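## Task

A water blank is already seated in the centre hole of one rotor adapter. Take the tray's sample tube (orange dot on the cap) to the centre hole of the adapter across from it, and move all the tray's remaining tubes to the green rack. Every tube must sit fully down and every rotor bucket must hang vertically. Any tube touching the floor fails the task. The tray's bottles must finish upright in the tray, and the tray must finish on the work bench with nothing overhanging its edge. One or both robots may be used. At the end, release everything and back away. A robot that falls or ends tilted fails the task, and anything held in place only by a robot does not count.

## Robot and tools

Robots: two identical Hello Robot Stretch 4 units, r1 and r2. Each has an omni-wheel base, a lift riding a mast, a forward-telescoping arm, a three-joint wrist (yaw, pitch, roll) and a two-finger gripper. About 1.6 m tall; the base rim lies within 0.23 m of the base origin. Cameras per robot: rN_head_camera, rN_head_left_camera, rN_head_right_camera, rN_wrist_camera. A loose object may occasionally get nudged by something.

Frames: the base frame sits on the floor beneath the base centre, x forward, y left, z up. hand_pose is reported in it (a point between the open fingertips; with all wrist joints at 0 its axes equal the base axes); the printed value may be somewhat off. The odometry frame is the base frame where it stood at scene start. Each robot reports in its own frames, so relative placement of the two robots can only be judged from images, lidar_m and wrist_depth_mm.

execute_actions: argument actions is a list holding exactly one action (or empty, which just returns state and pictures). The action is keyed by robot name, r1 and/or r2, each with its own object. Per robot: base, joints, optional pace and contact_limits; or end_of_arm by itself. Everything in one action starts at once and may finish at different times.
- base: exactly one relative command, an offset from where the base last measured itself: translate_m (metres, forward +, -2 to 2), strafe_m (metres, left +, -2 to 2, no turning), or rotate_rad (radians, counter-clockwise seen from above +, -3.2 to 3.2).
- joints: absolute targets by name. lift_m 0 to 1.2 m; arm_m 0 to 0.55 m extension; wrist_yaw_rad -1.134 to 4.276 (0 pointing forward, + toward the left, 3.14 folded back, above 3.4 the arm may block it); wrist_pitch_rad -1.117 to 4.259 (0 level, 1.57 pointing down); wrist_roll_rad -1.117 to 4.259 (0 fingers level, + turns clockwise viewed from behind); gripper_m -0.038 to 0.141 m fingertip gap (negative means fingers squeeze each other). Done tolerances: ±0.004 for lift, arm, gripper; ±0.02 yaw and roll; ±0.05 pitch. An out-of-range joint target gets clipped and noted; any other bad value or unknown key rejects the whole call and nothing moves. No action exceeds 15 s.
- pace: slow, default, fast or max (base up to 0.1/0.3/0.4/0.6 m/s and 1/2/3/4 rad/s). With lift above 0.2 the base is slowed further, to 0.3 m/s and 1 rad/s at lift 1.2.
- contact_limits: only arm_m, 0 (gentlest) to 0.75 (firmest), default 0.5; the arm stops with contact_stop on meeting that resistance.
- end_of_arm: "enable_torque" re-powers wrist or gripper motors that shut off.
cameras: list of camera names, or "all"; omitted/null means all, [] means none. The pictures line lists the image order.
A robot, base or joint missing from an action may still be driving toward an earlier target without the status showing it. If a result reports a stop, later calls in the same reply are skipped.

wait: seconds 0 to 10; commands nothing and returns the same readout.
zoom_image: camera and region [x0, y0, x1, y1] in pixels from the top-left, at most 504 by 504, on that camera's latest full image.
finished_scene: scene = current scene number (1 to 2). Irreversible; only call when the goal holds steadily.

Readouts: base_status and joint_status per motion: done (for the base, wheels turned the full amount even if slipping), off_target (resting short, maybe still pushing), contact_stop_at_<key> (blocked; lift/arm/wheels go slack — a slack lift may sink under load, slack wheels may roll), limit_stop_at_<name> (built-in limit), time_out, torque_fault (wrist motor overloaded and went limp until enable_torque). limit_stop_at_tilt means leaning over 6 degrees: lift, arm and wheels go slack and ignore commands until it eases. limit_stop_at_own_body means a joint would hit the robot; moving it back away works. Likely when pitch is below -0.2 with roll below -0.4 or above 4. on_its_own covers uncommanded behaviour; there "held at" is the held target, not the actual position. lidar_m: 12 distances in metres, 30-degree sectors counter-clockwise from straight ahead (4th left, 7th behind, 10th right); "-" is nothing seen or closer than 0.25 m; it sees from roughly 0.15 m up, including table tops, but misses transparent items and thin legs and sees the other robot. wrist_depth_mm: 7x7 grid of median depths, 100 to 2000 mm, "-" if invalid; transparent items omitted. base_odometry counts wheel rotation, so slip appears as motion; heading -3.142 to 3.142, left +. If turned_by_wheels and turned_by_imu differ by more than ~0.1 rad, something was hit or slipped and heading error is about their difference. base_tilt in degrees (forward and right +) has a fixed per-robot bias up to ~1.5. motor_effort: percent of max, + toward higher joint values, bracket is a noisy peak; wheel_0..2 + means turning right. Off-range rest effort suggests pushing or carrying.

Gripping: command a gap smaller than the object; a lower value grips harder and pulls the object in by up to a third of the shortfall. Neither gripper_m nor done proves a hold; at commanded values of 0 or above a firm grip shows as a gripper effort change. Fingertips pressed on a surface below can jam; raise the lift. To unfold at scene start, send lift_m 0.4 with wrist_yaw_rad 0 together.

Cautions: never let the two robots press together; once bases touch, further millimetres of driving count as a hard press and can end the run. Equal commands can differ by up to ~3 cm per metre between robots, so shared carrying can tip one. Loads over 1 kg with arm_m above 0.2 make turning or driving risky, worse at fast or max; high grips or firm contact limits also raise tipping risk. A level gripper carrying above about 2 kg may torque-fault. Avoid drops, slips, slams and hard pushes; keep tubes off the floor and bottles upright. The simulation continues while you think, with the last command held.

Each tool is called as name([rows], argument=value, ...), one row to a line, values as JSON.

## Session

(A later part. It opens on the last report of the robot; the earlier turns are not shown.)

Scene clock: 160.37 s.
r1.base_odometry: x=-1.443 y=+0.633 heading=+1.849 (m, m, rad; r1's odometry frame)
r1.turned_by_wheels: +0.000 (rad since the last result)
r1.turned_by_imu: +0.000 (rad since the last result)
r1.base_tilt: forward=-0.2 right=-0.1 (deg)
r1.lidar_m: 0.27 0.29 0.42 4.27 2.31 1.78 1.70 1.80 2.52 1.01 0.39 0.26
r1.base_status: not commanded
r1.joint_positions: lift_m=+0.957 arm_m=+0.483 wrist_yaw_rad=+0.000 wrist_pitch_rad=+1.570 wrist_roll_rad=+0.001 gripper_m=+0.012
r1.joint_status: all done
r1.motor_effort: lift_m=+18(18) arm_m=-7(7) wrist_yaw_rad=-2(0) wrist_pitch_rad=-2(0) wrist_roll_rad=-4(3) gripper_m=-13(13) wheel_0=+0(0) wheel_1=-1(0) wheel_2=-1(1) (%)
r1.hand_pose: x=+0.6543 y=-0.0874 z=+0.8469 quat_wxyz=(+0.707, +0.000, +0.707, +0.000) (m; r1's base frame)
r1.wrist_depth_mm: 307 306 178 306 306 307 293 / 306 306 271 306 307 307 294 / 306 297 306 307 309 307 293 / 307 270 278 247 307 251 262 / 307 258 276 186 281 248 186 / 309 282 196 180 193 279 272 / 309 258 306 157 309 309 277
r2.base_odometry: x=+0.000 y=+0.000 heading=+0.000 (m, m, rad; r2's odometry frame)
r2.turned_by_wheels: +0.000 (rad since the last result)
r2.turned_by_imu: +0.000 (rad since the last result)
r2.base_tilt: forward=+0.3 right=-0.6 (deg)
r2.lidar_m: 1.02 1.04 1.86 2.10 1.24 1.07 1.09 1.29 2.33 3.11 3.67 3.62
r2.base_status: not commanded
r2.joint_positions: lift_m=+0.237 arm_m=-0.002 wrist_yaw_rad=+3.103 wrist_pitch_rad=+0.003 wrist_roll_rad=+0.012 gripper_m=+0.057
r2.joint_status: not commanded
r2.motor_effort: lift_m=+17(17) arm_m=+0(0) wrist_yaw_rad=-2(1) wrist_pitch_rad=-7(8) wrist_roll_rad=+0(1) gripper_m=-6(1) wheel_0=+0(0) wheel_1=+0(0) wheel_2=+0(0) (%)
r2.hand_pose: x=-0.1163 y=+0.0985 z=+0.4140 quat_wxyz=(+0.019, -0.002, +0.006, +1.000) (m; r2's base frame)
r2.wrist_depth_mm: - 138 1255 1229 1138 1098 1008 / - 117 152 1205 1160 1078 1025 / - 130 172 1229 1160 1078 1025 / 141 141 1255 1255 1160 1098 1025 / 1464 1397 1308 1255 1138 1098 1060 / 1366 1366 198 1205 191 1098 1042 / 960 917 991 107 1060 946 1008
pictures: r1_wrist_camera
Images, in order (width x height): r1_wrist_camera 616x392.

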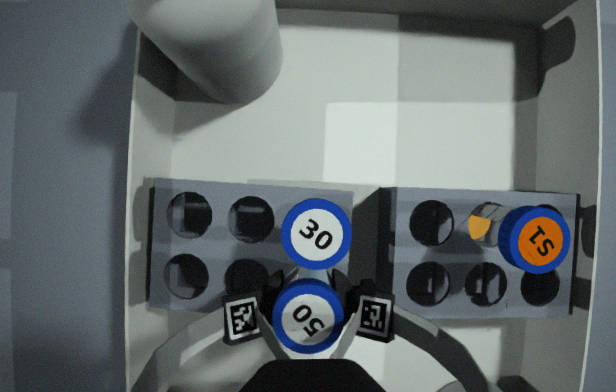

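execute_actions([
  {"r1":{"joints":{"lift_m":1.12}}},
], cameras=[])

execute_actions([
  {"r1":{"base":{"strafe_m":0.551},"joints":{"arm_m":0.491}}},
], cameras=[])

execute_actions([
  {"r1":{"joints":{"lift_m":1.04}}},
], cameras=["r1_wrist_camera"])

zoom_image(camera="r1_wrist_camera", region=[220, 180, 390, 330])

Scene clock: 167.20 s.
r1.base_odometry: x=-1.443 y=+0.633 heading=+1.849 (m, m, rad; r1's odometry frame)
r1.turned_by_wheels: +0.000 (rad since the last result)
r1.turned_by_imu: +0.001 (rad since the last result)
r1.base_tilt: forward=+0.0 right=-0.1 (deg)
r1.lidar_m: 0.26 0.28 0.43 4.28 2.32 1.76 1.71 1.79 2.55 1.01 0.36 0.28
r1.base_status: not commanded
r1.joint_positions: lift_m=+1.120 arm_m=+0.483 wrist_yaw_rad=+0.000 wrist_pitch_rad=+1.570 wrist_roll_rad=+0.001 gripper_m=+0.012
r1.joint_status: all done
r1.motor_effort: lift_m=+23(24) arm_m=-7(7) wrist_yaw_rad=+0(1) wrist_pitch_rad=+0(1) wrist_roll_rad=-3(3) gripper_m=-9(13) wheel_0=+0(0) wheel_1=-1(1) wheel_2=-1(1) (%)
r1.hand_pose: x=+0.6543 y=-0.0874 z=+1.0095 quat_wxyz=(+0.707, +0.000, +0.707, +0.000) (m; r1's base frame)
r1.wrist_depth_mm: 469 469 469 469 469 477 473 / 469 469 332 473 469 469 473 / 469 469 473 469 473 473 477 / 469 473 462 469 469 473 477 / 469 473 442 410 415 469 473 / 469 473 195 180 193 477 477 / 473 473 449 156 397 477 477
r2.base_odometry: x=+0.000 y=+0.000 heading=+0.000 (m, m, rad; r2's odometry frame)
r2.turned_by_wheels: +0.000 (rad since the last result)
r2.turned_by_imu: +0.000 (rad since the last result)
r2.base_tilt: forward=+0.1 right=-0.4 (deg)
r2.lidar_m: 1.02 1.05 1.87 2.12 1.25 1.07 1.09 1.29 2.33 3.11 3.66 3.61
r2.base_status: not commanded
r2.joint_positions: lift_m=+0.237 arm_m=-0.002 wrist_yaw_rad=+3.103 wrist_pitch_rad=+0.003 wrist_roll_rad=+0.012 gripper_m=+0.057
r2.joint_status: not commanded
r2.motor_effort: lift_m=+17(17) arm_m=+0(0) wrist_yaw_rad=-2(1) wrist_pitch_rad=-8(7) wrist_roll_rad=-1(0) gripper_m=-5(2) wheel_0=+0(0) wheel_1=+0(0) wheel_2=+0(0) (%)
r2.hand_pose: x=-0.1163 y=+0.0985 z=+0.4140 quat_wxyz=(+0.019, -0.002, +0.006, +1.000) (m; r2's base frame)
r2.wrist_depth_mm: - 139 1255 1205 1160 1078 1025 / - 117 152 1229 1138 1098 1042 / - 130 172 1229 1160 1078 1042 / 141 141 1281 1205 1138 1078 1025 / 1464 1397 1308 1229 1138 1098 1060 / 1336 1397 198 1255 190 1078 1042 / 946 917 991 107 1042 960 1008
pictures: none
No camera images: the call's "cameras" was empty. Leave "cameras" out to get every camera's image.

Scene clock: 170.37 s.
r1.base_odometry: x=-1.973 y=+0.482 heading=+1.849 (m, m, rad; r1's odometry frame)
r1.turned_by_wheels: +0.000 (rad since the last result)
r1.turned_by_imu: +0.000 (rad since the last result)
r1.base_tilt: forward=-0.2 right=+0.0 (deg)
r1.lidar_m: 0.29 0.33 3.84 3.73 2.32 1.73 1.69 1.75 2.51 1.01 0.40 0.30
r1.base_status: done
r1.joint_positions: lift_m=+1.120 arm_m=+0.490 wrist_yaw_rad=+0.000 wrist_pitch_rad=+1.570 wrist_roll_rad=+0.001 gripper_m=+0.012
r1.joint_status: all done
r1.motor_effort: lift_m=+23(23) arm_m=+7(8) wrist_yaw_rad=-2(2) wrist_pitch_rad=-1(1) wrist_roll_rad=-3(2) gripper_m=-11(11) wheel_0=+2(9) wheel_1=-1(10) wheel_2=-1(2) (%)
r1.hand_pose: x=+0.6609 y=-0.0874 z=+1.0095 quat_wxyz=(+0.707, +0.000, +0.707, +0.000) (m; r1's base frame)
r1.wrist_depth_mm: 1229 1229 469 473 477 473 477 / 1229 1255 469 473 477 473 473 / 1229 1255 473 477 473 473 477 / 1229 1255 473 473 473 473 473 / 1229 1255 473 413 415 477 477 / 1255 1255 195 180 193 477 480 / 1255 1255 477 157 477 477 480
r2.base_odometry: x=+0.000 y=+0.000 heading=+0.000 (m, m, rad; r2's odometry frame)
r2.turned_by_wheels: +0.000 (rad since the last result)
r2.turned_by_imu: +0.000 (rad since the last result)
r2.base_tilt: forward=+0.2 right=-0.5 (deg)
r2.lidar_m: 1.04 1.05 1.86 2.11 1.23 1.08 1.08 1.30 2.30 3.11 3.66 3.61
r2.base_status: not commanded
r2.joint_positions: lift_m=+0.237 arm_m=-0.002 wrist_yaw_rad=+3.103 wrist_pitch_rad=+0.003 wrist_roll_rad=+0.012 gripper_m=+0.057
r2.joint_status: not commanded
r2.motor_effort: lift_m=+17(17) arm_m=+0(0) wrist_yaw_rad=-1(1) wrist_pitch_rad=-9(7) wrist_roll_rad=+1(0) gripper_m=-2(3) wheel_0=+0(0) wheel_1=+0(0) wheel_2=+0(0) (%)
r2.hand_pose: x=-0.1163 y=+0.0985 z=+0.4140 quat_wxyz=(+0.019, -0.002, +0.006, +1.000) (m; r2's base frame)
r2.wrist_depth_mm: - 138 1281 1205 1138 1078 1025 / - 117 152 1205 1138 1098 1042 / - 130 172 1229 1138 1098 1008 / 141 141 1229 1229 1160 1098 1025 / 1499 1397 1308 1255 1160 1078 1042 / 1336 1366 197 1182 191 1078 1042 / 960 904 991 107 1042 931 1025
pictures: none
No camera images: the call's "cameras" was empty. Leave "cameras" out to get every camera's image.

Scene clock: 171.70 s.
r1.base_odometry: x=-1.973 y=+0.482 heading=+1.849 (m, m, rad; r1's odometry frame)
r1.turned_by_wheels: +0.000 (rad since the last result)
r1.turned_by_imu: +0.000 (rad since the last result)
r1.base_tilt: forward=-0.2 right=-0.2 (deg)
r1.lidar_m: 0.28 0.32 3.83 3.73 2.32 1.73 1.69 1.77 2.49 1.01 0.40 0.30
r1.base_status: not commanded
r1.joint_positions: lift_m=+1.040 arm_m=+0.490 wrist_yaw_rad=+0.000 wrist_pitch_rad=+1.570 wrist_roll_rad=+0.001 gripper_m=+0.012
r1.joint_status: all done
r1.motor_effort: lift_m=+18(21) arm_m=+7(7) wrist_yaw_rad=-1(1) wrist_pitch_rad=+0(0) wrist_roll_rad=-3(2) gripper_m=-13(7) wheel_0=+2(3) wheel_1=-1(1) wheel_2=-1(1) (%)
r1.hand_pose: x=+0.6609 y=-0.0874 z=+0.9299 quat_wxyz=(+0.707, +0.000, +0.707, +0.000) (m; r1's base frame)
r1.wrist_depth_mm: 1138 1138 389 392 392 394 394 / 1138 1160 392 392 394 392 394 / 1160 1160 392 392 394 394 394 / 1160 1160 392 394 389 392 397 / 1160 1138 392 332 334 394 397 / 1182 1160 195 180 192 397 397 / 1160 1160 392 157 394 397 397
r2.base_odometry: x=+0.000 y=+0.000 heading=+0.000 (m, m, rad; r2's odometry frame)
r2.turned_by_wheels: +0.000 (rad since the last result)
r2.turned_by_imu: +0.000 (rad since the last result)
r2.base_tilt: forward=+0.2 right=-0.6 (deg)
r2.lidar_m: 1.03 1.04 1.86 2.11 1.24 1.09 1.08 1.28 2.29 3.09 3.65 3.61
r2.base_status: not commanded
r2.joint_positions: lift_m=+0.237 arm_m=-0.002 wrist_yaw_rad=+3.103 wrist_pitch_rad=+0.003 wrist_roll_rad=+0.012 gripper_m=+0.057
r2.joint_status: not commanded
r2.motor_effort: lift_m=+17(17) arm_m=+0(0) wrist_yaw_rad=+0(0) wrist_pitch_rad=-8(8) wrist_roll_rad=+1(0) gripper_m=-2(2) wheel_0=+0(0) wheel_1=+0(0) wheel_2=+0(0) (%)
r2.hand_pose: x=-0.1163 y=+0.0985 z=+0.4140 quat_wxyz=(+0.019, -0.002, +0.006, +1.000) (m; r2's base frame)
r2.wrist_depth_mm: - 138 1308 1229 1138 1078 1042 / - 117 151 1205 1160 1078 1042 / - 130 172 1205 1138 1078 1042 / 140 141 1281 1229 1160 1098 1025 / 1499 1397 1308 1205 1160 1118 1025 / 1336 1366 198 1205 191 1078 1060 / 946 917 991 107 1025 946 1025
pictures: r1_wrist_camera
Images, in order (width x height): r1_wrist_camera 616x392.

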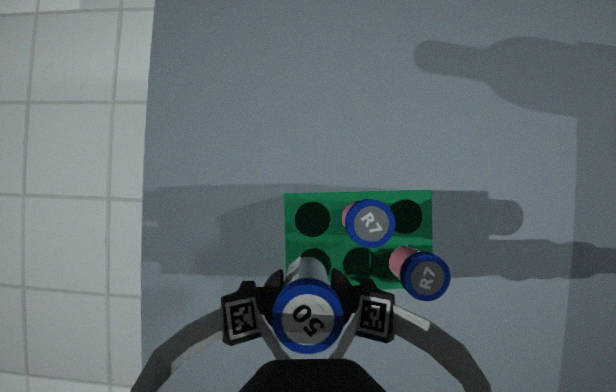

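Region (220, 180, 390, 330) of r1_wrist_camera's 616x392 image, scaled by 2.965; it fills the top 445 rows of this view, and the rest is white.

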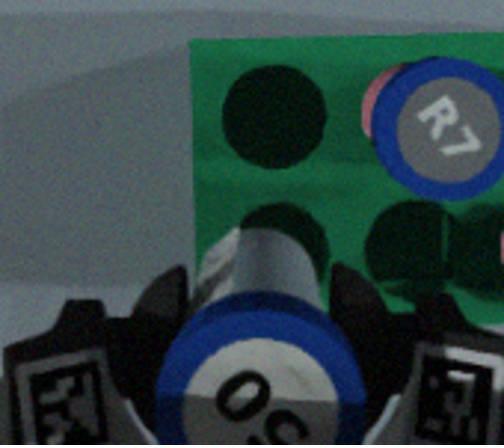

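execute_actions([
  {"r1":{"base":{"strafe_m":-0.006},"pace":"slow"}},
], cameras=[])

execute_actions([
  {"r1":{"joints":{"lift_m":0.957},"pace":"slow"}},
], cameras=[])

Scene clock: 177.17 s.
r1.base_odometry: x=-1.967 y=+0.483 heading=+1.849 (m, m, rad; r1's odometry frame)
r1.turned_by_wheels: +0.000 (rad since the last result)
r1.turned_by_imu: +0.001 (rad since the last result)
r1.base_tilt: forward=-0.1 right=-0.1 (deg)
r1.lidar_m: 0.29 0.34 3.83 3.73 2.31 1.70 1.68 1.78 2.51 1.00 0.40 0.28
r1.base_status: done
r1.joint_positions: lift_m=+1.040 arm_m=+0.490 wrist_yaw_rad=+0.000 wrist_pitch_rad=+1.570 wrist_roll_rad=+0.001 gripper_m=+0.012
r1.joint_status: not commanded
r1.motor_effort: lift_m=+18(18) arm_m=+7(7) wrist_yaw_rad=-2(2) wrist_pitch_rad=+0(0) wrist_roll_rad=-3(2) gripper_m=-11(13) wheel_0=+1(5) wheel_1=-1(4) wheel_2=+0(0) (%)
r1.hand_pose: x=+0.6609 y=-0.0874 z=+0.9299 quat_wxyz=(+0.707, +0.000, +0.707, +0.000) (m; r1's base frame)
r1.wrist_depth_mm: 1160 1160 392 392 392 392 394 / 1160 1160 392 394 392 394 394 / 1160 1160 392 394 392 394 394 / 1160 1160 392 389 389 394 397 / 1160 1182 392 332 332 394 397 / 1160 1160 195 180 193 397 394 / 1160 1160 394 157 394 394 397
r2.base_odometry: x=+0.000 y=+0.000 heading=+0.000 (m, m, rad; r2's odometry frame)
r2.turned_by_wheels: +0.000 (rad since the last result)
r2.turned_by_imu: +0.000 (rad since the last result)
r2.base_tilt: forward=+0.3 right=-0.6 (deg)
r2.lidar_m: 1.01 1.03 1.87 2.10 1.22 1.08 1.09 1.30 2.31 3.10 3.63 3.62
r2.base_status: not commanded
r2.joint_positions: lift_m=+0.237 arm_m=-0.002 wrist_yaw_rad=+3.103 wrist_pitch_rad=+0.003 wrist_roll_rad=+0.012 gripper_m=+0.057
r2.joint_status: not commanded
r2.motor_effort: lift_m=+17(17) arm_m=+0(0) wrist_yaw_rad=-1(1) wrist_pitch_rad=-8(8) wrist_roll_rad=+1(2) gripper_m=-5(3) wheel_0=+0(0) wheel_1=+0(0) wheel_2=+0(0) (%)
r2.hand_pose: x=-0.1163 y=+0.0985 z=+0.4140 quat_wxyz=(+0.019, -0.002, +0.006, +1.000) (m; r2's base frame)
r2.wrist_depth_mm: - 138 1281 1205 1138 1078 1025 / - 117 152 1229 1138 1118 1042 / - 130 172 1229 1138 1098 1025 / 141 141 1281 1229 1182 1118 1042 / 1499 1397 1308 1255 1160 1098 1060 / 1336 1336 198 1205 191 1098 1025 / 946 917 991 107 1042 946 1025
pictures: none
No camera images: the call's "cameras" was empty. Leave "cameras" out to get every camera's image.

Scene clock: 178.73 s.
r1.base_odometry: x=-1.967 y=+0.483 heading=+1.849 (m, m, rad; r1's odometry frame)
r1.turned_by_wheels: +0.000 (rad since the last result)
r1.turned_by_imu: +0.000 (rad since the last result)
r1.base_tilt: forward=-0.1 right=-0.1 (deg)
r1.lidar_m: 0.28 0.31 3.86 3.75 2.32 1.69 1.68 1.76 2.49 1.00 0.40 0.29
r1.base_status: not commanded
r1.joint_positions: lift_m=+0.957 arm_m=+0.490 wrist_yaw_rad=+0.000 wrist_pitch_rad=+1.570 wrist_roll_rad=+0.001 gripper_m=+0.012
r1.joint_status: all done
r1.motor_effort: lift_m=+18(17) arm_m=+6(7) wrist_yaw_rad=+0(2) wrist_pitch_rad=-1(3) wrist_roll_rad=-2(3) gripper_m=-8(12) wheel_0=+1(1) wheel_1=-1(2) wheel_2=+0(0) (%)
r1.hand_pose: x=+0.6609 y=-0.0874 z=+0.8469 quat_wxyz=(+0.707, +0.000, +0.707, +0.000) (m; r1's base frame)
r1.wrist_depth_mm: 1060 307 309 307 309 309 310 / 1098 307 307 309 310 309 309 / 1078 307 307 309 309 309 310 / 1078 307 309 304 250 310 310 / 1098 309 309 249 189 310 310 / 1078 309 196 180 190 189 310 / 1060 309 310 157 312 312 314
r2.base_odometry: x=+0.000 y=+0.000 heading=+0.000 (m, m, rad; r2's odometry frame)
r2.turned_by_wheels: +0.000 (rad since the last result)
r2.turned_by_imu: +0.000 (rad since the last result)
r2.base_tilt: forward=+0.2 right=-0.5 (deg)
r2.lidar_m: 1.03 1.04 1.87 2.12 1.25 1.07 1.07 1.27 2.31 3.11 3.66 3.62
r2.base_status: not commanded
r2.joint_positions: lift_m=+0.237 arm_m=-0.002 wrist_yaw_rad=+3.103 wrist_pitch_rad=+0.003 wrist_roll_rad=+0.012 gripper_m=+0.057
r2.joint_status: not commanded
r2.motor_effort: lift_m=+17(17) arm_m=+0(1) wrist_yaw_rad=-1(1) wrist_pitch_rad=-9(8) wrist_roll_rad=-4(1) gripper_m=-2(0) wheel_0=+0(0) wheel_1=+0(0) wheel_2=+0(0) (%)
r2.hand_pose: x=-0.1163 y=+0.0985 z=+0.4140 quat_wxyz=(+0.019, -0.002, +0.006, +1.000) (m; r2's base frame)
r2.wrist_depth_mm: - 138 1255 1205 1160 1098 1042 / - 117 152 1205 1138 1078 1042 / - 130 172 1229 1160 1078 1025 / 141 141 1281 1229 1160 1098 1042 / 1499 1397 1336 1255 1138 1078 1042 / 1308 1366 197 1229 191 1078 1060 / 976 917 991 107 1042 946 1042
pictures: none
No camera images: the call's "cameras" was empty. Leave "cameras" out to get every camera's image.

execute_actions([
  {"r1":{"joints":{"gripper_m":0.075}}},
], cameras=[])

execute_actions([
  {"r1":{"joints":{"lift_m":1.12}}},
], cameras=[])

execute_actions([
  {"r1":{"base":{"strafe_m":-0.556},"joints":{"arm_m":0.515}}},
], cameras=[])

execute_actions([
  {"r1":{"joints":{"lift_m":1.0}}},
], cameras=["r1_wrist_camera"])

Scene clock: 194.83 s.
r1.base_odometry: x=-1.967 y=+0.483 heading=+1.849 (m, m, rad; r1's odometry frame)
r1.turned_by_wheels: +0.000 (rad since the last result)
r1.turned_by_imu: +0.001 (rad since the last result)
r1.base_tilt: forward=-0.1 right=-0.2 (deg)
r1.lidar_m: 0.28 0.32 3.83 3.72 2.33 1.70 1.69 1.77 2.49 1.00 0.41 0.28
r1.base_status: not commanded
r1.joint_positions: lift_m=+0.957 arm_m=+0.490 wrist_yaw_rad=+0.000 wrist_pitch_rad=+1.570 wrist_roll_rad=+0.001 gripper_m=+0.075
r1.joint_status: all done
r1.motor_effort: lift_m=+18(18) arm_m=+7(6) wrist_yaw_rad=-2(0) wrist_pitch_rad=-1(1) wrist_roll_rad=-3(2) gripper_m=-4(11) wheel_0=+1(0) wheel_1=-1(1) wheel_2=+0(0) (%)
r1.hand_pose: x=+0.6609 y=-0.0874 z=+0.8469 quat_wxyz=(+0.707, +0.000, +0.707, +0.000) (m; r1's base frame)
r1.wrist_depth_mm: 1060 306 307 306 309 309 310 / 1060 309 307 309 309 310 310 / 1078 309 309 310 309 310 310 / 1078 309 309 304 259 312 312 / 1078 309 309 250 189 310 312 / 1078 309 202 189 199 189 310 / 1078 309 310 148 310 312 312
r2.base_odometry: x=+0.000 y=+0.000 heading=+0.000 (m, m, rad; r2's odometry frame)
r2.turned_by_wheels: +0.000 (rad since the last result)
r2.turned_by_imu: +0.000 (rad since the last result)
r2.base_tilt: forward=+0.2 right=-0.8 (deg)
r2.lidar_m: 1.04 1.03 1.88 2.12 1.24 1.09 1.08 1.30 2.32 3.11 3.66 3.63
r2.base_status: not commanded
r2.joint_positions: lift_m=+0.237 arm_m=-0.002 wrist_yaw_rad=+3.103 wrist_pitch_rad=+0.003 wrist_roll_rad=+0.012 gripper_m=+0.057
r2.joint_status: not commanded
r2.motor_effort: lift_m=+17(17) arm_m=+0(0) wrist_yaw_rad=-1(2) wrist_pitch_rad=-7(8) wrist_roll_rad=-1(0) gripper_m=-2(4) wheel_0=+0(0) wheel_1=+0(0) wheel_2=+0(0) (%)
r2.hand_pose: x=-0.1163 y=+0.0985 z=+0.4140 quat_wxyz=(+0.019, -0.002, +0.006, +1.000) (m; r2's base frame)
r2.wrist_depth_mm: - 138 1255 1229 1138 1078 1025 / - 117 151 1205 1160 1098 1025 / - 130 172 1255 1160 1098 1042 / 141 141 1255 1205 1138 1098 1025 / 1499 1430 1308 1255 1160 1118 1042 / 1308 1366 198 1205 192 1078 1025 / 960 917 991 107 1042 931 1025
pictures: none
No camera images: the call's "cameras" was empty. Leave "cameras" out to get every camera's image.

Scene clock: 196.60 s.
r1.base_odometry: x=-1.967 y=+0.483 heading=+1.849 (m, m, rad; r1's odometry frame)
r1.turned_by_wheels: +0.000 (rad since the last result)
r1.turned_by_imu: +0.001 (rad since the last result)
r1.base_tilt: forward=-0.3 right=-0.1 (deg)
r1.lidar_m: 0.28 0.32 3.84 3.72 2.31 1.73 1.70 1.76 2.48 1.01 0.40 0.30
r1.base_status: not commanded
r1.joint_positions: lift_m=+1.120 arm_m=+0.490 wrist_yaw_rad=+0.000 wrist_pitch_rad=+1.570 wrist_roll_rad=+0.001 gripper_m=+0.075
r1.joint_status: all done
r1.motor_effort: lift_m=+23(24) arm_m=+7(7) wrist_yaw_rad=-2(1) wrist_pitch_rad=-1(1) wrist_roll_rad=-2(2) gripper_m=-3(1) wheel_0=+1(1) wheel_1=-1(2) wheel_2=+0(0) (%)
r1.hand_pose: x=+0.6609 y=-0.0874 z=+1.0095 quat_wxyz=(+0.707, +0.000, +0.707, +0.000) (m; r1's base frame)
r1.wrist_depth_mm: 1205 1229 469 473 469 473 473 / 1229 1255 473 473 473 473 473 / 1229 1229 473 473 477 473 477 / 1229 1229 473 469 469 477 477 / 1229 1229 473 415 413 477 477 / 1255 1255 202 473 200 477 477 / 1229 1255 477 151 473 477 480
r2.base_odometry: x=+0.000 y=+0.000 heading=+0.000 (m, m, rad; r2's odometry frame)
r2.turned_by_wheels: +0.000 (rad since the last result)
r2.turned_by_imu: +0.000 (rad since the last result)
r2.base_tilt: forward=+0.3 right=-0.5 (deg)
r2.lidar_m: 1.03 1.05 1.87 2.12 1.24 1.08 1.08 1.29 2.32 3.11 3.65 3.62
r2.base_status: not commanded
r2.joint_positions: lift_m=+0.237 arm_m=-0.002 wrist_yaw_rad=+3.103 wrist_pitch_rad=+0.003 wrist_roll_rad=+0.012 gripper_m=+0.057
r2.joint_status: not commanded
r2.motor_effort: lift_m=+17(17) arm_m=+0(0) wrist_yaw_rad=+0(0) wrist_pitch_rad=-9(7) wrist_roll_rad=+1(1) gripper_m=-2(5) wheel_0=+0(0) wheel_1=+0(0) wheel_2=+0(0) (%)
r2.hand_pose: x=-0.1163 y=+0.0985 z=+0.4140 quat_wxyz=(+0.019, -0.002, +0.006, +1.000) (m; r2's base frame)
r2.wrist_depth_mm: - 138 1255 1205 1138 1098 1025 / - 117 152 1205 1138 1098 1025 / - 130 172 1229 1160 1078 1008 / 141 141 1281 1229 1182 1078 1042 / 1499 1430 1336 1255 1160 1098 1042 / 1336 1336 197 1229 191 1098 1060 / 946 917 1008 107 1042 946 991
pictures: none
No camera images: the call's "cameras" was empty. Leave "cameras" out to get every camera's image.

Scene clock: 199.77 s.
r1.base_odometry: x=-1.432 y=+0.636 heading=+1.849 (m, m, rad; r1's odometry frame)
r1.turned_by_wheels: +0.000 (rad since the last result)
r1.turned_by_imu: +0.001 (rad since the last result)
r1.base_tilt: forward=-0.2 right=-0.1 (deg)
r1.lidar_m: 0.26 0.28 0.44 4.29 2.32 1.78 1.72 1.79 2.54 1.00 0.38 0.27
r1.base_status: done
r1.joint_positions: lift_m=+1.120 arm_m=+0.514 wrist_yaw_rad=+0.000 wrist_pitch_rad=+1.570 wrist_roll_rad=+0.001 gripper_m=+0.075
r1.joint_status: all done
r1.motor_effort: lift_m=+22(23) arm_m=+6(7) wrist_yaw_rad=+0(2) wrist_pitch_rad=+0(1) wrist_roll_rad=-2(2) gripper_m=-5(2) wheel_0=-2(7) wheel_1=+1(9) wheel_2=-1(0) (%)
r1.hand_pose: x=+0.6850 y=-0.0874 z=+1.0096 quat_wxyz=(+0.707, +0.000, +0.707, +0.000) (m; r1's base frame)
r1.wrist_depth_mm: 469 469 469 473 477 473 473 / 469 469 332 469 469 469 477 / 473 469 377 473 473 473 477 / 473 469 469 473 473 477 477 / 469 473 418 410 410 480 477 / 469 473 202 473 200 473 477 / 473 473 473 151 436 477 480
r2.base_odometry: x=+0.000 y=+0.000 heading=+0.000 (m, m, rad; r2's odometry frame)
r2.turned_by_wheels: +0.000 (rad since the last result)
r2.turned_by_imu: +0.000 (rad since the last result)
r2.base_tilt: forward=+0.1 right=-0.6 (deg)
r2.lidar_m: 1.02 1.04 1.86 2.10 1.26 1.08 1.07 1.28 2.32 3.11 3.66 3.62
r2.base_status: not commanded
r2.joint_positions: lift_m=+0.237 arm_m=-0.002 wrist_yaw_rad=+3.103 wrist_pitch_rad=+0.003 wrist_roll_rad=+0.012 gripper_m=+0.057
r2.joint_status: not commanded
r2.motor_effort: lift_m=+17(17) arm_m=+0(0) wrist_yaw_rad=+0(1) wrist_pitch_rad=-8(8) wrist_roll_rad=+0(1) gripper_m=-6(3) wheel_0=+0(0) wheel_1=+0(0) wheel_2=+0(0) (%)
r2.hand_pose: x=-0.1163 y=+0.0985 z=+0.4140 quat_wxyz=(+0.019, -0.002, +0.006, +1.000) (m; r2's base frame)
r2.wrist_depth_mm: - 138 1255 1229 1138 1118 1025 / - 117 152 1255 1160 1098 1025 / - 130 172 1229 1182 1078 1025 / 141 141 1308 1229 1160 1118 1042 / 1499 1430 1308 1229 1138 1118 1025 / 1336 1366 197 1205 191 1098 1060 / 960 917 1008 107 1042 931 1008
pictures: none
No camera images: the call's "cameras" was empty. Leave "cameras" out to get every camera's image.

Scene clock: 201.30 s.
r1.base_odometry: x=-1.432 y=+0.636 heading=+1.849 (m, m, rad; r1's odometry frame)
r1.turned_by_wheels: +0.000 (rad since the last result)
r1.turned_by_imu: +0.000 (rad since the last result)
r1.base_tilt: forward=-0.1 right=+0.0 (deg)
r1.lidar_m: 0.26 0.30 0.41 4.30 2.31 1.77 1.70 1.78 2.53 1.00 0.37 0.28
r1.base_status: not commanded
r1.joint_positions: lift_m=+1.000 arm_m=+0.514 wrist_yaw_rad=+0.000 wrist_pitch_rad=+1.570 wrist_roll_rad=+0.001 gripper_m=+0.075
r1.joint_status: all done
r1.motor_effort: lift_m=+18(21) arm_m=+7(7) wrist_yaw_rad=-1(1) wrist_pitch_rad=+0(1) wrist_roll_rad=-3(3) gripper_m=-3(0) wheel_0=-1(1) wheel_1=+1(1) wheel_2=-1(1) (%)
r1.hand_pose: x=+0.6850 y=-0.0874 z=+0.8899 quat_wxyz=(+0.707, +0.000, +0.707, +0.000) (m; r1's base frame)
r1.wrist_depth_mm: 349 260 207 314 332 351 353 / 351 349 210 349 349 347 297 / 349 349 317 349 349 351 296 / 351 351 351 351 351 351 324 / 351 351 320 290 291 293 355 / 351 351 202 291 200 291 355 / 353 353 351 151 351 314 355
r2.base_odometry: x=+0.000 y=+0.000 heading=+0.000 (m, m, rad; r2's odometry frame)
r2.turned_by_wheels: +0.000 (rad since the last result)
r2.turned_by_imu: +0.000 (rad since the last result)
r2.base_tilt: forward=+0.3 right=-0.7 (deg)
r2.lidar_m: 1.03 1.04 1.87 2.13 1.26 1.09 1.08 1.28 2.29 3.10 3.64 3.62
r2.base_status: not commanded
r2.joint_positions: lift_m=+0.237 arm_m=-0.002 wrist_yaw_rad=+3.103 wrist_pitch_rad=+0.003 wrist_roll_rad=+0.012 gripper_m=+0.057
r2.joint_status: not commanded
r2.motor_effort: lift_m=+17(17) arm_m=+0(0) wrist_yaw_rad=-1(1) wrist_pitch_rad=-9(8) wrist_roll_rad=+0(1) gripper_m=-3(5) wheel_0=+0(0) wheel_1=+0(0) wheel_2=+0(0) (%)
r2.hand_pose: x=-0.1163 y=+0.0985 z=+0.4140 quat_wxyz=(+0.019, -0.002, +0.006, +1.000) (m; r2's base frame)
r2.wrist_depth_mm: - 138 1255 1205 1160 1098 1025 / - 117 152 1229 1160 1098 1042 / - 129 172 1229 1160 1078 1025 / 141 141 1255 1255 1138 1098 1042 / 1537 1397 1281 1255 1138 1098 1042 / 1308 1336 198 1205 191 1118 1060 / 931 931 991 107 1042 946 1008
pictures: r1_wrist_camera
Images, in order (width x height): r1_wrist_camera 616x392.

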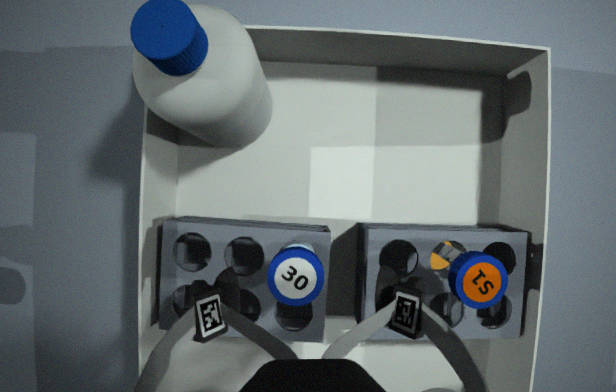

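execute_actions([
  {"r1":{"base":{"strafe_m":0.008},"joints":{"arm_m":0.521}}},
], cameras=[])

execute_actions([
  {"r1":{"joints":{"lift_m":0.956},"pace":"slow"}},
], cameras=[])

execute_actions([
  {"r1":{"joints":{"gripper_m":0.012}}},
], cameras=[])

execute_actions([
  {"r1":{"joints":{"lift_m":1.12}}},
], cameras=[])

execute_actions([
  {"r1":{"base":{"strafe_m":0.548},"joints":{"arm_m":0.529}}},
], cameras=[])

execute_actions([
  {"r1":{"joints":{"lift_m":1.04}}},
], cameras=["r1_wrist_camera"])

Scene clock: 211.00 s.
r1.base_odometry: x=-1.440 y=+0.634 heading=+1.849 (m, m, rad; r1's odometry frame)
r1.turned_by_wheels: +0.000 (rad since the last result)
r1.turned_by_imu: +0.001 (rad since the last result)
r1.base_tilt: forward=-0.1 right=-0.2 (deg)
r1.lidar_m: 0.26 0.29 0.43 4.29 2.31 1.77 1.71 1.79 2.55 1.01 0.39 0.29
r1.base_status: done
r1.joint_positions: lift_m=+1.000 arm_m=+0.520 wrist_yaw_rad=+0.000 wrist_pitch_rad=+1.570 wrist_roll_rad=+0.001 gripper_m=+0.075
r1.joint_status: all done
r1.motor_effort: lift_m=+18(18) arm_m=+7(5) wrist_yaw_rad=+0(1) wrist_pitch_rad=+0(0) wrist_roll_rad=-3(1) gripper_m=-5(1) wheel_0=+2(7) wheel_1=-1(8) wheel_2=-1(2) (%)
r1.hand_pose: x=+0.6909 y=-0.0874 z=+0.8899 quat_wxyz=(+0.707, +0.000, +0.707, +0.000) (m; r1's base frame)
r1.wrist_depth_mm: 349 349 206 329 351 353 351 / 349 351 206 351 349 351 291 / 349 349 271 351 351 349 293 / 351 351 349 351 351 351 307 / 351 351 319 291 324 291 330 / 351 353 202 291 200 293 298 / 353 353 351 151 353 306 357
r2.base_odometry: x=+0.000 y=+0.000 heading=+0.000 (m, m, rad; r2's odometry frame)
r2.turned_by_wheels: +0.000 (rad since the last result)
r2.turned_by_imu: +0.000 (rad since the last result)
r2.base_tilt: forward=+0.1 right=-0.7 (deg)
r2.lidar_m: 1.02 1.04 1.87 2.13 1.24 1.07 1.08 1.29 2.31 3.12 3.66 3.63
r2.base_status: not commanded
r2.joint_positions: lift_m=+0.237 arm_m=-0.002 wrist_yaw_rad=+3.103 wrist_pitch_rad=+0.003 wrist_roll_rad=+0.012 gripper_m=+0.057
r2.joint_status: not commanded
r2.motor_effort: lift_m=+17(17) arm_m=+0(0) wrist_yaw_rad=+0(0) wrist_pitch_rad=-9(9) wrist_roll_rad=+0(3) gripper_m=-4(2) wheel_0=+0(0) wheel_1=+0(0) wheel_2=+0(0) (%)
r2.hand_pose: x=-0.1163 y=+0.0985 z=+0.4140 quat_wxyz=(+0.019, -0.002, +0.006, +1.000) (m; r2's base frame)
r2.wrist_depth_mm: - 138 1255 1229 1138 1078 1025 / - 117 151 1229 1118 1078 1042 / - 130 172 1229 1138 1098 1025 / 140 141 1281 1229 1118 1118 1025 / 1499 1397 1336 1205 1160 1098 1042 / 1308 1366 198 1229 192 1078 1025 / 960 917 991 107 1025 960 1025
pictures: none
No camera images: the call's "cameras" was empty. Leave "cameras" out to get every camera's image.

Scene clock: 212.23 s.
r1.base_odometry: x=-1.440 y=+0.634 heading=+1.849 (m, m, rad; r1's odometry frame)
r1.turned_by_wheels: +0.000 (rad since the last result)
r1.turned_by_imu: +0.000 (rad since the last result)
r1.base_tilt: forward=-0.1 right=-0.3 (deg)
r1.lidar_m: 0.25 0.29 0.43 4.28 2.32 1.77 1.70 1.77 2.52 1.01 0.38 0.28
r1.base_status: not commanded
r1.joint_positions: lift_m=+0.956 arm_m=+0.520 wrist_yaw_rad=+0.000 wrist_pitch_rad=+1.570 wrist_roll_rad=+0.001 gripper_m=+0.075
r1.joint_status: all done
r1.motor_effort: lift_m=+17(17) arm_m=+7(7) wrist_yaw_rad=-1(3) wrist_pitch_rad=+0(1) wrist_roll_rad=-2(1) gripper_m=-3(2) wheel_0=+2(1) wheel_1=-1(1) wheel_2=-1(1) (%)
r1.hand_pose: x=+0.6909 y=-0.0874 z=+0.8460 quat_wxyz=(+0.707, +0.000, +0.707, +0.000) (m; r1's base frame)
r1.wrist_depth_mm: 306 137 163 267 258 260 248 / 307 170 170 306 306 307 291 / 307 301 271 307 306 307 291 / 307 304 307 306 307 307 290 / 309 276 303 248 303 250 272 / 306 262 202 185 201 247 186 / 309 262 247 151 278 249 249
r2.base_odometry: x=+0.000 y=+0.000 heading=+0.000 (m, m, rad; r2's odometry frame)
r2.turned_by_wheels: +0.000 (rad since the last result)
r2.turned_by_imu: +0.000 (rad since the last result)
r2.base_tilt: forward=+0.2 right=-0.7 (deg)
r2.lidar_m: 1.03 1.04 1.87 2.10 1.25 1.07 1.08 1.29 2.30 3.10 3.66 3.62
r2.base_status: not commanded
r2.joint_positions: lift_m=+0.237 arm_m=-0.002 wrist_yaw_rad=+3.103 wrist_pitch_rad=+0.003 wrist_roll_rad=+0.012 gripper_m=+0.057
r2.joint_status: not commanded
r2.motor_effort: lift_m=+17(17) arm_m=+0(0) wrist_yaw_rad=+0(1) wrist_pitch_rad=-7(8) wrist_roll_rad=+0(1) gripper_m=+0(4) wheel_0=+0(0) wheel_1=+0(0) wheel_2=+0(0) (%)
r2.hand_pose: x=-0.1163 y=+0.0985 z=+0.4140 quat_wxyz=(+0.019, -0.002, +0.006, +1.000) (m; r2's base frame)
r2.wrist_depth_mm: - 138 1281 1229 1160 1078 1025 / - 117 152 1229 1138 1078 1042 / - 130 172 1205 1138 1078 1042 / 141 141 1281 1229 1138 1098 1060 / 1464 1430 1308 1229 1160 1078 1025 / 1366 1366 198 1205 191 1098 1025 / 960 904 976 107 1042 946 1008
pictures: none
No camera images: the call's "cameras" was empty. Leave "cameras" out to get every camera's image.

Scene clock: 213.67 s.
r1.base_odometry: x=-1.440 y=+0.634 heading=+1.849 (m, m, rad; r1's odometry frame)
r1.turned_by_wheels: +0.000 (rad since the last result)
r1.turned_by_imu: +0.000 (rad since the last result)
r1.base_tilt: forward=-0.2 right=-0.3 (deg)
r1.lidar_m: 0.26 0.29 0.41 4.28 2.32 1.77 1.70 1.77 2.54 1.02 0.37 0.28
r1.base_status: not commanded
r1.joint_positions: lift_m=+0.956 arm_m=+0.520 wrist_yaw_rad=+0.000 wrist_pitch_rad=+1.570 wrist_roll_rad=+0.001 gripper_m=+0.012
r1.joint_status: all done
r1.motor_effort: lift_m=+18(18) arm_m=+6(7) wrist_yaw_rad=+0(1) wrist_pitch_rad=+1(1) wrist_roll_rad=-2(4) gripper_m=-12(9) wheel_0=+1(1) wheel_1=-1(1) wheel_2=-1(1) (%)
r1.hand_pose: x=+0.6909 y=-0.0874 z=+0.8459 quat_wxyz=(+0.707, +0.000, +0.707, +0.000) (m; r1's base frame)
r1.wrist_depth_mm: 306 137 162 268 260 262 248 / 306 169 170 304 306 306 291 / 306 303 272 304 306 307 293 / 307 306 307 307 306 307 290 / 307 276 282 246 303 247 272 / 306 262 197 179 192 247 185 / 307 262 246 157 255 248 248
r2.base_odometry: x=+0.000 y=+0.000 heading=+0.000 (m, m, rad; r2's odometry frame)
r2.turned_by_wheels: +0.000 (rad since the last result)
r2.turned_by_imu: +0.000 (rad since the last result)
r2.base_tilt: forward=+0.2 right=-0.7 (deg)
r2.lidar_m: 1.04 1.05 1.86 2.11 1.23 1.08 1.09 1.29 2.32 3.13 3.67 3.61
r2.base_status: not commanded
r2.joint_positions: lift_m=+0.237 arm_m=-0.002 wrist_yaw_rad=+3.103 wrist_pitch_rad=+0.003 wrist_roll_rad=+0.012 gripper_m=+0.057
r2.joint_status: not commanded
r2.motor_effort: lift_m=+17(17) arm_m=+0(0) wrist_yaw_rad=+0(1) wrist_pitch_rad=-8(8) wrist_roll_rad=-1(1) gripper_m=-4(1) wheel_0=+0(0) wheel_1=+0(0) wheel_2=+0(0) (%)
r2.hand_pose: x=-0.1163 y=+0.0985 z=+0.4140 quat_wxyz=(+0.019, -0.002, +0.006, +1.000) (m; r2's base frame)
r2.wrist_depth_mm: - 138 1229 1229 1138 1098 1008 / - 117 152 1229 1160 1078 1025 / - 130 172 1205 1160 1078 1025 / 141 141 1281 1229 1138 1098 1025 / 1499 1397 1308 1229 1138 1098 1042 / 1366 1366 198 1205 191 1078 1025 / 960 917 976 107 1042 931 1008
pictures: none
No camera images: the call's "cameras" was empty. Leave "cameras" out to get every camera's image.

Scene clock: 215.43 s.
r1.base_odometry: x=-1.440 y=+0.634 heading=+1.849 (m, m, rad; r1's odometry frame)
r1.turned_by_wheels: +0.000 (rad since the last result)
r1.turned_by_imu: +0.001 (rad since the last result)
r1.base_tilt: forward=-0.2 right=-0.2 (deg)
r1.lidar_m: 0.26 0.29 0.41 4.29 2.32 1.78 1.71 1.79 2.53 1.02 0.37 0.26
r1.base_status: not commanded
r1.joint_positions: lift_m=+1.120 arm_m=+0.520 wrist_yaw_rad=+0.000 wrist_pitch_rad=+1.570 wrist_roll_rad=+0.001 gripper_m=+0.012
r1.joint_status: all done
r1.motor_effort: lift_m=+23(24) arm_m=+7(7) wrist_yaw_rad=-1(0) wrist_pitch_rad=-1(1) wrist_roll_rad=-3(2) gripper_m=-10(11) wheel_0=+2(1) wheel_1=-1(1) wheel_2=-1(1) (%)
r1.hand_pose: x=+0.6909 y=-0.0874 z=+1.0095 quat_wxyz=(+0.707, +0.000, +0.707, +0.000) (m; r1's base frame)
r1.wrist_depth_mm: 469 469 469 473 473 473 477 / 469 469 469 469 473 469 477 / 469 473 421 473 469 473 477 / 473 473 469 473 473 477 480 / 473 473 442 466 413 469 477 / 473 473 196 179 193 473 477 / 473 473 462 157 445 477 477
r2.base_odometry: x=+0.000 y=+0.000 heading=+0.000 (m, m, rad; r2's odometry frame)
r2.turned_by_wheels: +0.000 (rad since the last result)
r2.turned_by_imu: +0.000 (rad since the last result)
r2.base_tilt: forward=+0.1 right=-0.4 (deg)
r2.lidar_m: 1.00 1.05 1.87 2.11 1.25 1.08 1.08 1.29 2.32 3.13 3.63 3.61
r2.base_status: not commanded
r2.joint_positions: lift_m=+0.237 arm_m=-0.002 wrist_yaw_rad=+3.103 wrist_pitch_rad=+0.003 wrist_roll_rad=+0.012 gripper_m=+0.057
r2.joint_status: not commanded
r2.motor_effort: lift_m=+17(17) arm_m=+0(0) wrist_yaw_rad=-1(1) wrist_pitch_rad=-9(8) wrist_roll_rad=-1(0) gripper_m=-4(2) wheel_0=+0(0) wheel_1=+0(0) wheel_2=+0(0) (%)
r2.hand_pose: x=-0.1163 y=+0.0985 z=+0.4140 quat_wxyz=(+0.019, -0.002, +0.006, +1.000) (m; r2's base frame)
r2.wrist_depth_mm: - 138 1255 1229 1160 1078 1042 / - 117 152 1229 1138 1078 1025 / - 130 172 1229 1138 1060 1042 / 141 141 1281 1255 1160 1098 1042 / 1537 1397 1336 1205 1138 1078 1042 / 1336 1366 197 1229 192 1098 1042 / 946 904 1008 107 1042 946 1008
pictures: none
No camera images: the call's "cameras" was empty. Leave "cameras" out to get every camera's image.

Scene clock: 218.57 s.
r1.base_odometry: x=-1.967 y=+0.483 heading=+1.849 (m, m, rad; r1's odometry frame)
r1.turned_by_wheels: +0.000 (rad since the last result)
r1.turned_by_imu: +0.000 (rad since the last result)
r1.base_tilt: forward=+0.0 right=-0.3 (deg)
r1.lidar_m: 0.30 0.33 3.84 3.74 2.29 1.72 1.70 1.75 2.49 1.03 0.41 0.31
r1.base_status: done
r1.joint_positions: lift_m=+1.120 arm_m=+0.528 wrist_yaw_rad=+0.000 wrist_pitch_rad=+1.570 wrist_roll_rad=+0.001 gripper_m=+0.012
r1.joint_status: all done
r1.motor_effort: lift_m=+22(23) arm_m=+6(6) wrist_yaw_rad=+1(2) wrist_pitch_rad=-1(1) wrist_roll_rad=-3(1) gripper_m=-9(10) wheel_0=+0(7) wheel_1=-1(6) wheel_2=-1(0) (%)
r1.hand_pose: x=+0.6990 y=-0.0874 z=+1.0095 quat_wxyz=(+0.707, +0.000, +0.707, +0.000) (m; r1's base frame)
r1.wrist_depth_mm: 1229 1255 473 469 473 469 477 / 1229 1255 473 469 469 477 473 / 1255 1229 469 473 477 477 473 / 1229 1229 473 473 477 477 477 / 1255 1255 473 413 466 477 477 / 1229 1229 197 179 192 477 477 / 1229 1255 477 157 477 477 477
r2.base_odometry: x=+0.000 y=+0.000 heading=+0.000 (m, m, rad; r2's odometry frame)
r2.turned_by_wheels: +0.000 (rad since the last result)
r2.turned_by_imu: +0.000 (rad since the last result)
r2.base_tilt: forward=+0.3 right=-0.6 (deg)
r2.lidar_m: 1.01 1.03 1.86 2.13 1.24 1.07 1.08 1.28 2.30 3.11 3.67 3.60
r2.base_status: not commanded
r2.joint_positions: lift_m=+0.237 arm_m=-0.002 wrist_yaw_rad=+3.103 wrist_pitch_rad=+0.003 wrist_roll_rad=+0.012 gripper_m=+0.057
r2.joint_status: not commanded
r2.motor_effort: lift_m=+17(17) arm_m=+0(0) wrist_yaw_rad=-1(1) wrist_pitch_rad=-8(8) wrist_roll_rad=-2(0) gripper_m=-4(2) wheel_0=+0(0) wheel_1=+0(0) wheel_2=+0(0) (%)
r2.hand_pose: x=-0.1163 y=+0.0985 z=+0.4140 quat_wxyz=(+0.019, -0.002, +0.006, +1.000) (m; r2's base frame)
r2.wrist_depth_mm: - 138 1255 1205 1138 1078 1025 / - 117 152 1229 1160 1098 1025 / - 130 172 1229 1160 1098 1025 / 140 141 1281 1229 1138 1098 1025 / 1499 1430 1336 1229 1160 1078 1042 / 1336 1366 198 1205 192 1098 1042 / 946 904 1008 107 1025 946 1025
pictures: none
No camera images: the call's "cameras" was empty. Leave "cameras" out to get every camera's image.

Scene clock: 219.90 s.
r1.base_odometry: x=-1.967 y=+0.483 heading=+1.849 (m, m, rad; r1's odometry frame)
r1.turned_by_wheels: +0.000 (rad since the last result)
r1.turned_by_imu: +0.000 (rad since the last result)
r1.base_tilt: forward=-0.2 right=-0.3 (deg)
r1.lidar_m: 0.29 0.31 3.84 3.73 2.31 1.72 1.69 1.77 2.50 1.04 0.38 0.30
r1.base_status: not commanded
r1.joint_positions: lift_m=+1.040 arm_m=+0.528 wrist_yaw_rad=+0.000 wrist_pitch_rad=+1.570 wrist_roll_rad=+0.001 gripper_m=+0.012
r1.joint_status: all done
r1.motor_effort: lift_m=+18(22) arm_m=+7(7) wrist_yaw_rad=-2(1) wrist_pitch_rad=+0(0) wrist_roll_rad=-3(2) gripper_m=-13(9) wheel_0=+0(0) wheel_1=-1(1) wheel_2=-1(1) (%)
r1.hand_pose: x=+0.6990 y=-0.0874 z=+0.9299 quat_wxyz=(+0.707, +0.000, +0.707, +0.000) (m; r1's base frame)
r1.wrist_depth_mm: 1160 1160 389 392 392 394 397 / 1160 1160 392 392 392 394 394 / 1160 1182 392 394 392 394 397 / 1160 1182 392 394 394 392 397 / 1160 1160 394 332 334 394 397 / 1182 1160 196 179 193 397 397 / 1160 1182 392 157 394 397 397
r2.base_odometry: x=+0.000 y=+0.000 heading=+0.000 (m, m, rad; r2's odometry frame)
r2.turned_by_wheels: +0.000 (rad since the last result)
r2.turned_by_imu: +0.000 (rad since the last result)
r2.base_tilt: forward=+0.2 right=-0.5 (deg)
r2.lidar_m: 1.04 1.05 1.87 2.12 1.24 1.08 1.08 1.28 2.31 3.10 3.67 3.61
r2.base_status: not commanded
r2.joint_positions: lift_m=+0.237 arm_m=-0.002 wrist_yaw_rad=+3.103 wrist_pitch_rad=+0.003 wrist_roll_rad=+0.012 gripper_m=+0.057
r2.joint_status: not commanded
r2.motor_effort: lift_m=+17(17) arm_m=+0(0) wrist_yaw_rad=-3(2) wrist_pitch_rad=-8(8) wrist_roll_rad=+0(0) gripper_m=-4(1) wheel_0=+0(0) wheel_1=+0(0) wheel_2=+0(0) (%)
r2.hand_pose: x=-0.1163 y=+0.0985 z=+0.4140 quat_wxyz=(+0.019, -0.002, +0.006, +1.000) (m; r2's base frame)
r2.wrist_depth_mm: - 138 1281 1205 1138 1098 1042 / - 117 152 1229 1118 1098 1025 / - 130 171 1229 1160 1098 1025 / 141 141 1255 1229 1160 1098 1042 / 1464 1397 1336 1229 1138 1118 1042 / 1366 1336 198 1205 191 1098 1042 / 946 931 991 107 1042 946 1025
pictures: r1_wrist_camera
Images, in order (width x height): r1_wrist_camera 616x392.

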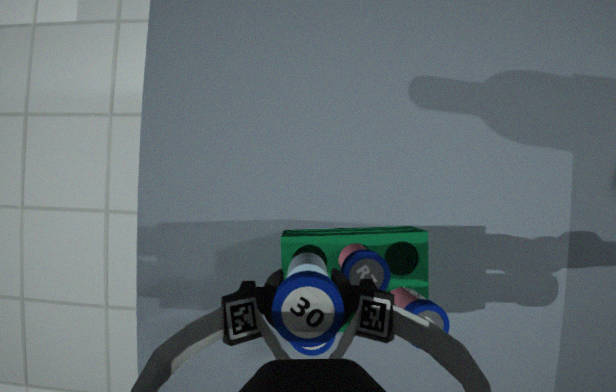

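Aligned. Lower partway, open slightly.

execute_actions([
  {"r1":{"joints":{"lift_m":0.985},"pace":"slow"}},
], cameras=[])

execute_actions([
  {"r1":{"joints":{"gripper_m":0.045}}},
], cameras=[])

execute_actions([
  {"r1":{"joints":{"lift_m":1.12}}},
], cameras=["r1_wrist_camera"])

Scene clock: 225.27 s.
r1.base_odometry: x=-1.967 y=+0.483 heading=+1.850 (m, m, rad; r1's odometry frame)
r1.turned_by_wheels: +0.000 (rad since the last result)
r1.turned_by_imu: +0.002 (rad since the last result)
r1.base_tilt: forward=-0.2 right=-0.2 (deg)
r1.lidar_m: 0.30 0.31 3.84 3.73 2.32 1.73 1.68 1.75 2.51 1.00 0.42 0.30
r1.base_status: not commanded
r1.joint_positions: lift_m=+0.997 arm_m=+0.528 wrist_yaw_rad=-0.001 wrist_pitch_rad=+1.571 wrist_roll_rad=+0.001 gripper_m=+0.012
r1.joint_status: lift_m contact_stop (moved -0.044 of -0.055)
r1.on_its_own: lift_m is slack since a contact_stop (your +0.985 is given up)
r1.motor_effort: lift_m=+16(17) arm_m=+7(7) wrist_yaw_rad=+2(2) wrist_pitch_rad=-2(14) wrist_roll_rad=-2(3) gripper_m=-7(13) wheel_0=+3(3) wheel_1=+1(1) wheel_2=+1(1) (%)
r1.hand_pose: x=+0.6987 y=-0.0874 z=+0.8863 quat_wxyz=(+0.707, +0.000, +0.707, +0.000) (m; r1's base frame)
r1.wrist_depth_mm: 1118 351 353 351 353 353 353 / 1098 349 351 353 353 355 355 / 1118 351 351 353 355 355 355 / 1118 351 353 353 353 353 355 / 1118 351 353 298 294 355 357 / 1098 351 196 179 191 355 355 / 1118 351 353 154 355 355 355
r2.base_odometry: x=+0.000 y=+0.000 heading=+0.000 (m, m, rad; r2's odometry frame)
r2.turned_by_wheels: +0.000 (rad since the last result)
r2.turned_by_imu: +0.000 (rad since the last result)
r2.base_tilt: forward=+0.2 right=-0.5 (deg)
r2.lidar_m: 1.02 1.06 1.86 2.11 1.25 1.08 1.09 1.27 2.33 3.12 3.65 3.61
r2.base_status: not commanded
r2.joint_positions: lift_m=+0.237 arm_m=-0.002 wrist_yaw_rad=+3.103 wrist_pitch_rad=+0.003 wrist_roll_rad=+0.012 gripper_m=+0.057
r2.joint_status: not commanded
r2.motor_effort: lift_m=+17(17) arm_m=+0(0) wrist_yaw_rad=-2(1) wrist_pitch_rad=-8(9) wrist_roll_rad=+0(0) gripper_m=-6(1) wheel_0=+0(0) wheel_1=+0(0) wheel_2=+0(0) (%)
r2.hand_pose: x=-0.1163 y=+0.0985 z=+0.4140 quat_wxyz=(+0.019, -0.002, +0.006, +1.000) (m; r2's base frame)
r2.wrist_depth_mm: - 138 1255 1205 1138 1078 1008 / - 117 152 1229 1138 1078 1025 / - 130 172 1229 1160 1078 1025 / 141 141 1281 1229 1138 1118 1042 / 1499 1397 1281 1255 1160 1078 1042 / 1336 1366 197 1205 191 1098 1042 / 960 904 991 107 1025 946 1008
pictures: none
No camera images: the call's "cameras" was empty. Leave "cameras" out to get every camera's image.

not run: a stop came earlier in this reply.

not run: a stop came earlier in this reply.

execute_actions(actions=[], cameras=["r1_wrist_camera"])

Scene clock: 227.47 s.
r1.base_odometry: x=-1.967 y=+0.483 heading=+1.850 (m, m, rad; r1's odometry frame)
r1.turned_by_wheels: +0.000 (rad since the last result)
r1.turned_by_imu: +0.001 (rad since the last result)
r1.base_tilt: forward=-0.3 right=+0.0 (deg)
r1.lidar_m: 0.30 0.32 3.84 3.73 2.33 1.73 1.67 1.76 2.51 1.03 0.38 0.30
r1.base_status: not commanded
r1.joint_positions: lift_m=+0.999 arm_m=+0.528 wrist_yaw_rad=-0.001 wrist_pitch_rad=+1.571 wrist_roll_rad=+0.001 gripper_m=+0.012
r1.joint_status: lift_m contact_stop (moved -0.044 of -0.055)
r1.on_its_own: lift_m is slack since a contact_stop (your +0.985 is given up)
r1.motor_effort: lift_m=+20(17) arm_m=+6(7) wrist_yaw_rad=+2(2) wrist_pitch_rad=-2(14) wrist_roll_rad=-2(3) gripper_m=-9(13) wheel_0=+2(3) wheel_1=+1(1) wheel_2=+0(1) (%)
r1.hand_pose: x=+0.6987 y=-0.0874 z=+0.8887 quat_wxyz=(+0.707, +0.000, +0.707, +0.000) (m; r1's base frame)
r1.wrist_depth_mm: 1118 349 351 353 353 353 353 / 1118 351 351 351 353 353 355 / 1118 353 351 351 353 355 355 / 1098 351 351 353 353 353 355 / 1118 351 351 297 294 355 353 / 1118 351 196 179 193 355 357 / 1118 353 351 157 353 355 357
r2.base_odometry: x=+0.000 y=+0.000 heading=+0.000 (m, m, rad; r2's odometry frame)
r2.turned_by_wheels: +0.000 (rad since the last result)
r2.turned_by_imu: +0.000 (rad since the last result)
r2.base_tilt: forward=+0.2 right=-0.7 (deg)
r2.lidar_m: 1.03 1.05 1.87 2.11 1.26 1.08 1.09 1.29 2.30 3.11 3.66 3.62
r2.base_status: not commanded
r2.joint_positions: lift_m=+0.237 arm_m=-0.002 wrist_yaw_rad=+3.103 wrist_pitch_rad=+0.003 wrist_roll_rad=+0.012 gripper_m=+0.057
r2.joint_status: not commanded
r2.motor_effort: lift_m=+17(17) arm_m=+0(0) wrist_yaw_rad=+0(1) wrist_pitch_rad=-9(9) wrist_roll_rad=+0(0) gripper_m=-2(1) wheel_0=+0(0) wheel_1=+0(0) wheel_2=+0(0) (%)
r2.hand_pose: x=-0.1163 y=+0.0985 z=+0.4140 quat_wxyz=(+0.019, -0.002, +0.006, +1.000) (m; r2's base frame)
r2.wrist_depth_mm: - 138 1281 1205 1160 1098 1025 / - 117 152 1229 1160 1078 1042 / - 130 172 1229 1160 1078 1042 / 140 141 1281 1229 1160 1078 1042 / 1537 1397 1308 1229 1138 1118 1042 / 1308 1336 198 1229 191 1098 1042 / 931 904 991 107 1042 946 1008
pictures: r1_wrist_camera
Images, in order (width x height): r1_wrist_camera 616x392.

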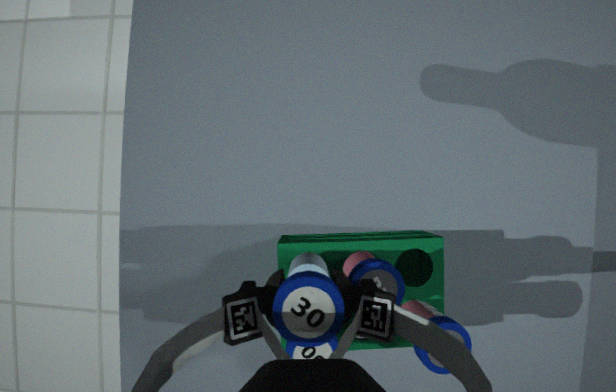

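execute_actions([
  {"r1":{"joints":{"gripper_m":0.045,"lift_m":1.0}}},
], cameras=[])

execute_actions([
  {"r1":{"joints":{"lift_m":1.1}}},
], cameras=["r1_wrist_camera"])

Scene clock: 236.40 s.
r1.base_odometry: x=-1.967 y=+0.483 heading=+1.850 (m, m, rad; r1's odometry frame)
r1.turned_by_wheels: +0.000 (rad since the last result)
r1.turned_by_imu: +0.001 (rad since the last result)
r1.base_tilt: forward=-0.2 right=-0.3 (deg)
r1.lidar_m: 0.29 0.32 3.84 3.72 2.33 1.72 1.68 1.74 2.49 1.01 0.40 0.29
r1.base_status: not commanded
r1.joint_positions: lift_m=+1.000 arm_m=+0.528 wrist_yaw_rad=-0.001 wrist_pitch_rad=+1.570 wrist_roll_rad=+0.001 gripper_m=+0.045
r1.joint_status: all done
r1.motor_effort: lift_m=+18(22) arm_m=+6(7) wrist_yaw_rad=+1(2) wrist_pitch_rad=-3(3) wrist_roll_rad=-1(1) gripper_m=+1(8) wheel_0=+1(2) wheel_1=+1(1) wheel_2=+0(1) (%)
r1.hand_pose: x=+0.6988 y=-0.0874 z=+0.8899 quat_wxyz=(+0.707, +0.000, +0.707, +0.000) (m; r1's base frame)
r1.wrist_depth_mm: 1138 741 353 355 357 357 357 / 1118 353 355 355 355 357 357 / 1098 353 357 355 359 357 357 / 1138 355 355 357 355 357 357 / 1138 355 353 296 297 357 357 / 1118 355 202 198 198 359 357 / 1118 355 357 145 357 359 359
r2.base_odometry: x=+0.000 y=+0.000 heading=+0.000 (m, m, rad; r2's odometry frame)
r2.turned_by_wheels: +0.000 (rad since the last result)
r2.turned_by_imu: +0.000 (rad since the last result)
r2.base_tilt: forward=+0.3 right=-0.5 (deg)
r2.lidar_m: 1.02 1.05 1.88 2.11 1.26 1.08 1.07 1.29 2.30 3.10 3.66 3.61
r2.base_status: not commanded
r2.joint_positions: lift_m=+0.237 arm_m=-0.002 wrist_yaw_rad=+3.103 wrist_pitch_rad=+0.003 wrist_roll_rad=+0.012 gripper_m=+0.057
r2.joint_status: not commanded
r2.motor_effort: lift_m=+17(17) arm_m=+0(0) wrist_yaw_rad=+0(1) wrist_pitch_rad=-9(8) wrist_roll_rad=+0(1) gripper_m=-4(2) wheel_0=+0(0) wheel_1=+0(0) wheel_2=+0(0) (%)
r2.hand_pose: x=-0.1163 y=+0.0985 z=+0.4140 quat_wxyz=(+0.019, -0.002, +0.006, +1.000) (m; r2's base frame)
r2.wrist_depth_mm: - 138 1255 1205 1138 1060 1008 / - 117 151 1205 1160 1078 1042 / - 130 172 1229 1160 1098 1008 / 140 141 1281 1205 1138 1078 1042 / 1499 1397 1308 1229 1138 1078 1025 / 1336 1336 197 1229 191 1098 1042 / 946 904 991 107 1060 946 1025
pictures: none
No camera images: the call's "cameras" was empty. Leave "cameras" out to get every camera's image.

Scene clock: 237.83 s.
r1.base_odometry: x=-1.967 y=+0.483 heading=+1.849 (m, m, rad; r1's odometry frame)
r1.turned_by_wheels: +0.000 (rad since the last result)
r1.turned_by_imu: +0.000 (rad since the last result)
r1.base_tilt: forward=-0.2 right=-0.2 (deg)
r1.lidar_m: 0.28 0.33 3.84 3.74 2.32 1.73 1.68 1.75 2.49 1.02 0.40 0.31
r1.base_status: not commanded
r1.joint_positions: lift_m=+1.100 arm_m=+0.528 wrist_yaw_rad=+0.000 wrist_pitch_rad=+1.570 wrist_roll_rad=+0.001 gripper_m=+0.045
r1.joint_status: all done
r1.motor_effort: lift_m=+23(24) arm_m=+6(6) wrist_yaw_rad=+3(3) wrist_pitch_rad=+0(2) wrist_roll_rad=-2(2) gripper_m=-5(1) wheel_0=+0(2) wheel_1=+1(1) wheel_2=+0(0) (%)
r1.hand_pose: x=+0.6989 y=-0.0874 z=+0.9895 quat_wxyz=(+0.707, +0.000, +0.707, +0.000) (m; r1's base frame)
r1.wrist_depth_mm: 1205 1205 449 449 455 452 452 / 1229 1229 452 452 452 455 455 / 1229 1229 452 452 452 455 452 / 1229 1229 452 455 455 452 455 / 1229 1229 452 449 392 452 455 / 1229 1229 202 204 198 455 455 / 1205 1229 455 145 455 455 459
r2.base_odometry: x=+0.000 y=+0.000 heading=+0.000 (m, m, rad; r2's odometry frame)
r2.turned_by_wheels: +0.000 (rad since the last result)
r2.turned_by_imu: +0.000 (rad since the last result)
r2.base_tilt: forward=+0.2 right=-0.7 (deg)
r2.lidar_m: 1.03 1.05 1.88 2.13 1.24 1.08 1.08 1.29 2.30 3.12 3.63 3.63
r2.base_status: not commanded
r2.joint_positions: lift_m=+0.237 arm_m=-0.002 wrist_yaw_rad=+3.103 wrist_pitch_rad=+0.003 wrist_roll_rad=+0.012 gripper_m=+0.057
r2.joint_status: not commanded
r2.motor_effort: lift_m=+17(17) arm_m=+0(0) wrist_yaw_rad=-1(0) wrist_pitch_rad=-10(8) wrist_roll_rad=+0(1) gripper_m=-1(3) wheel_0=+0(0) wheel_1=+0(0) wheel_2=+0(0) (%)
r2.hand_pose: x=-0.1163 y=+0.0985 z=+0.4140 quat_wxyz=(+0.019, -0.002, +0.006, +1.000) (m; r2's base frame)
r2.wrist_depth_mm: - 138 1281 1205 1160 1078 1042 / - 117 152 1205 1138 1078 1025 / - 130 172 1205 1138 1078 1025 / 140 141 1255 1229 1182 1078 1042 / 1499 1430 1308 1229 1160 1078 1042 / 1336 1397 197 1229 191 1078 1042 / 960 904 991 107 1042 960 1025
pictures: r1_wrist_camera
Images, in order (width x height): r1_wrist_camera 616x392.

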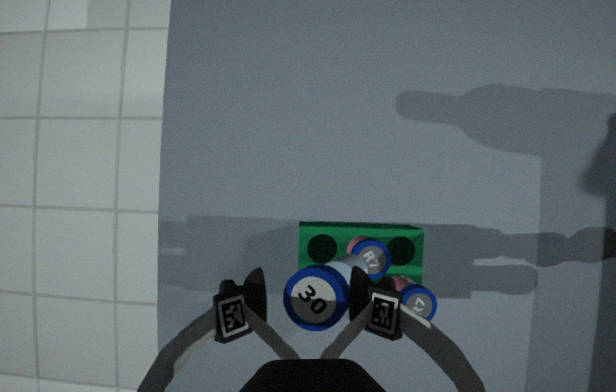

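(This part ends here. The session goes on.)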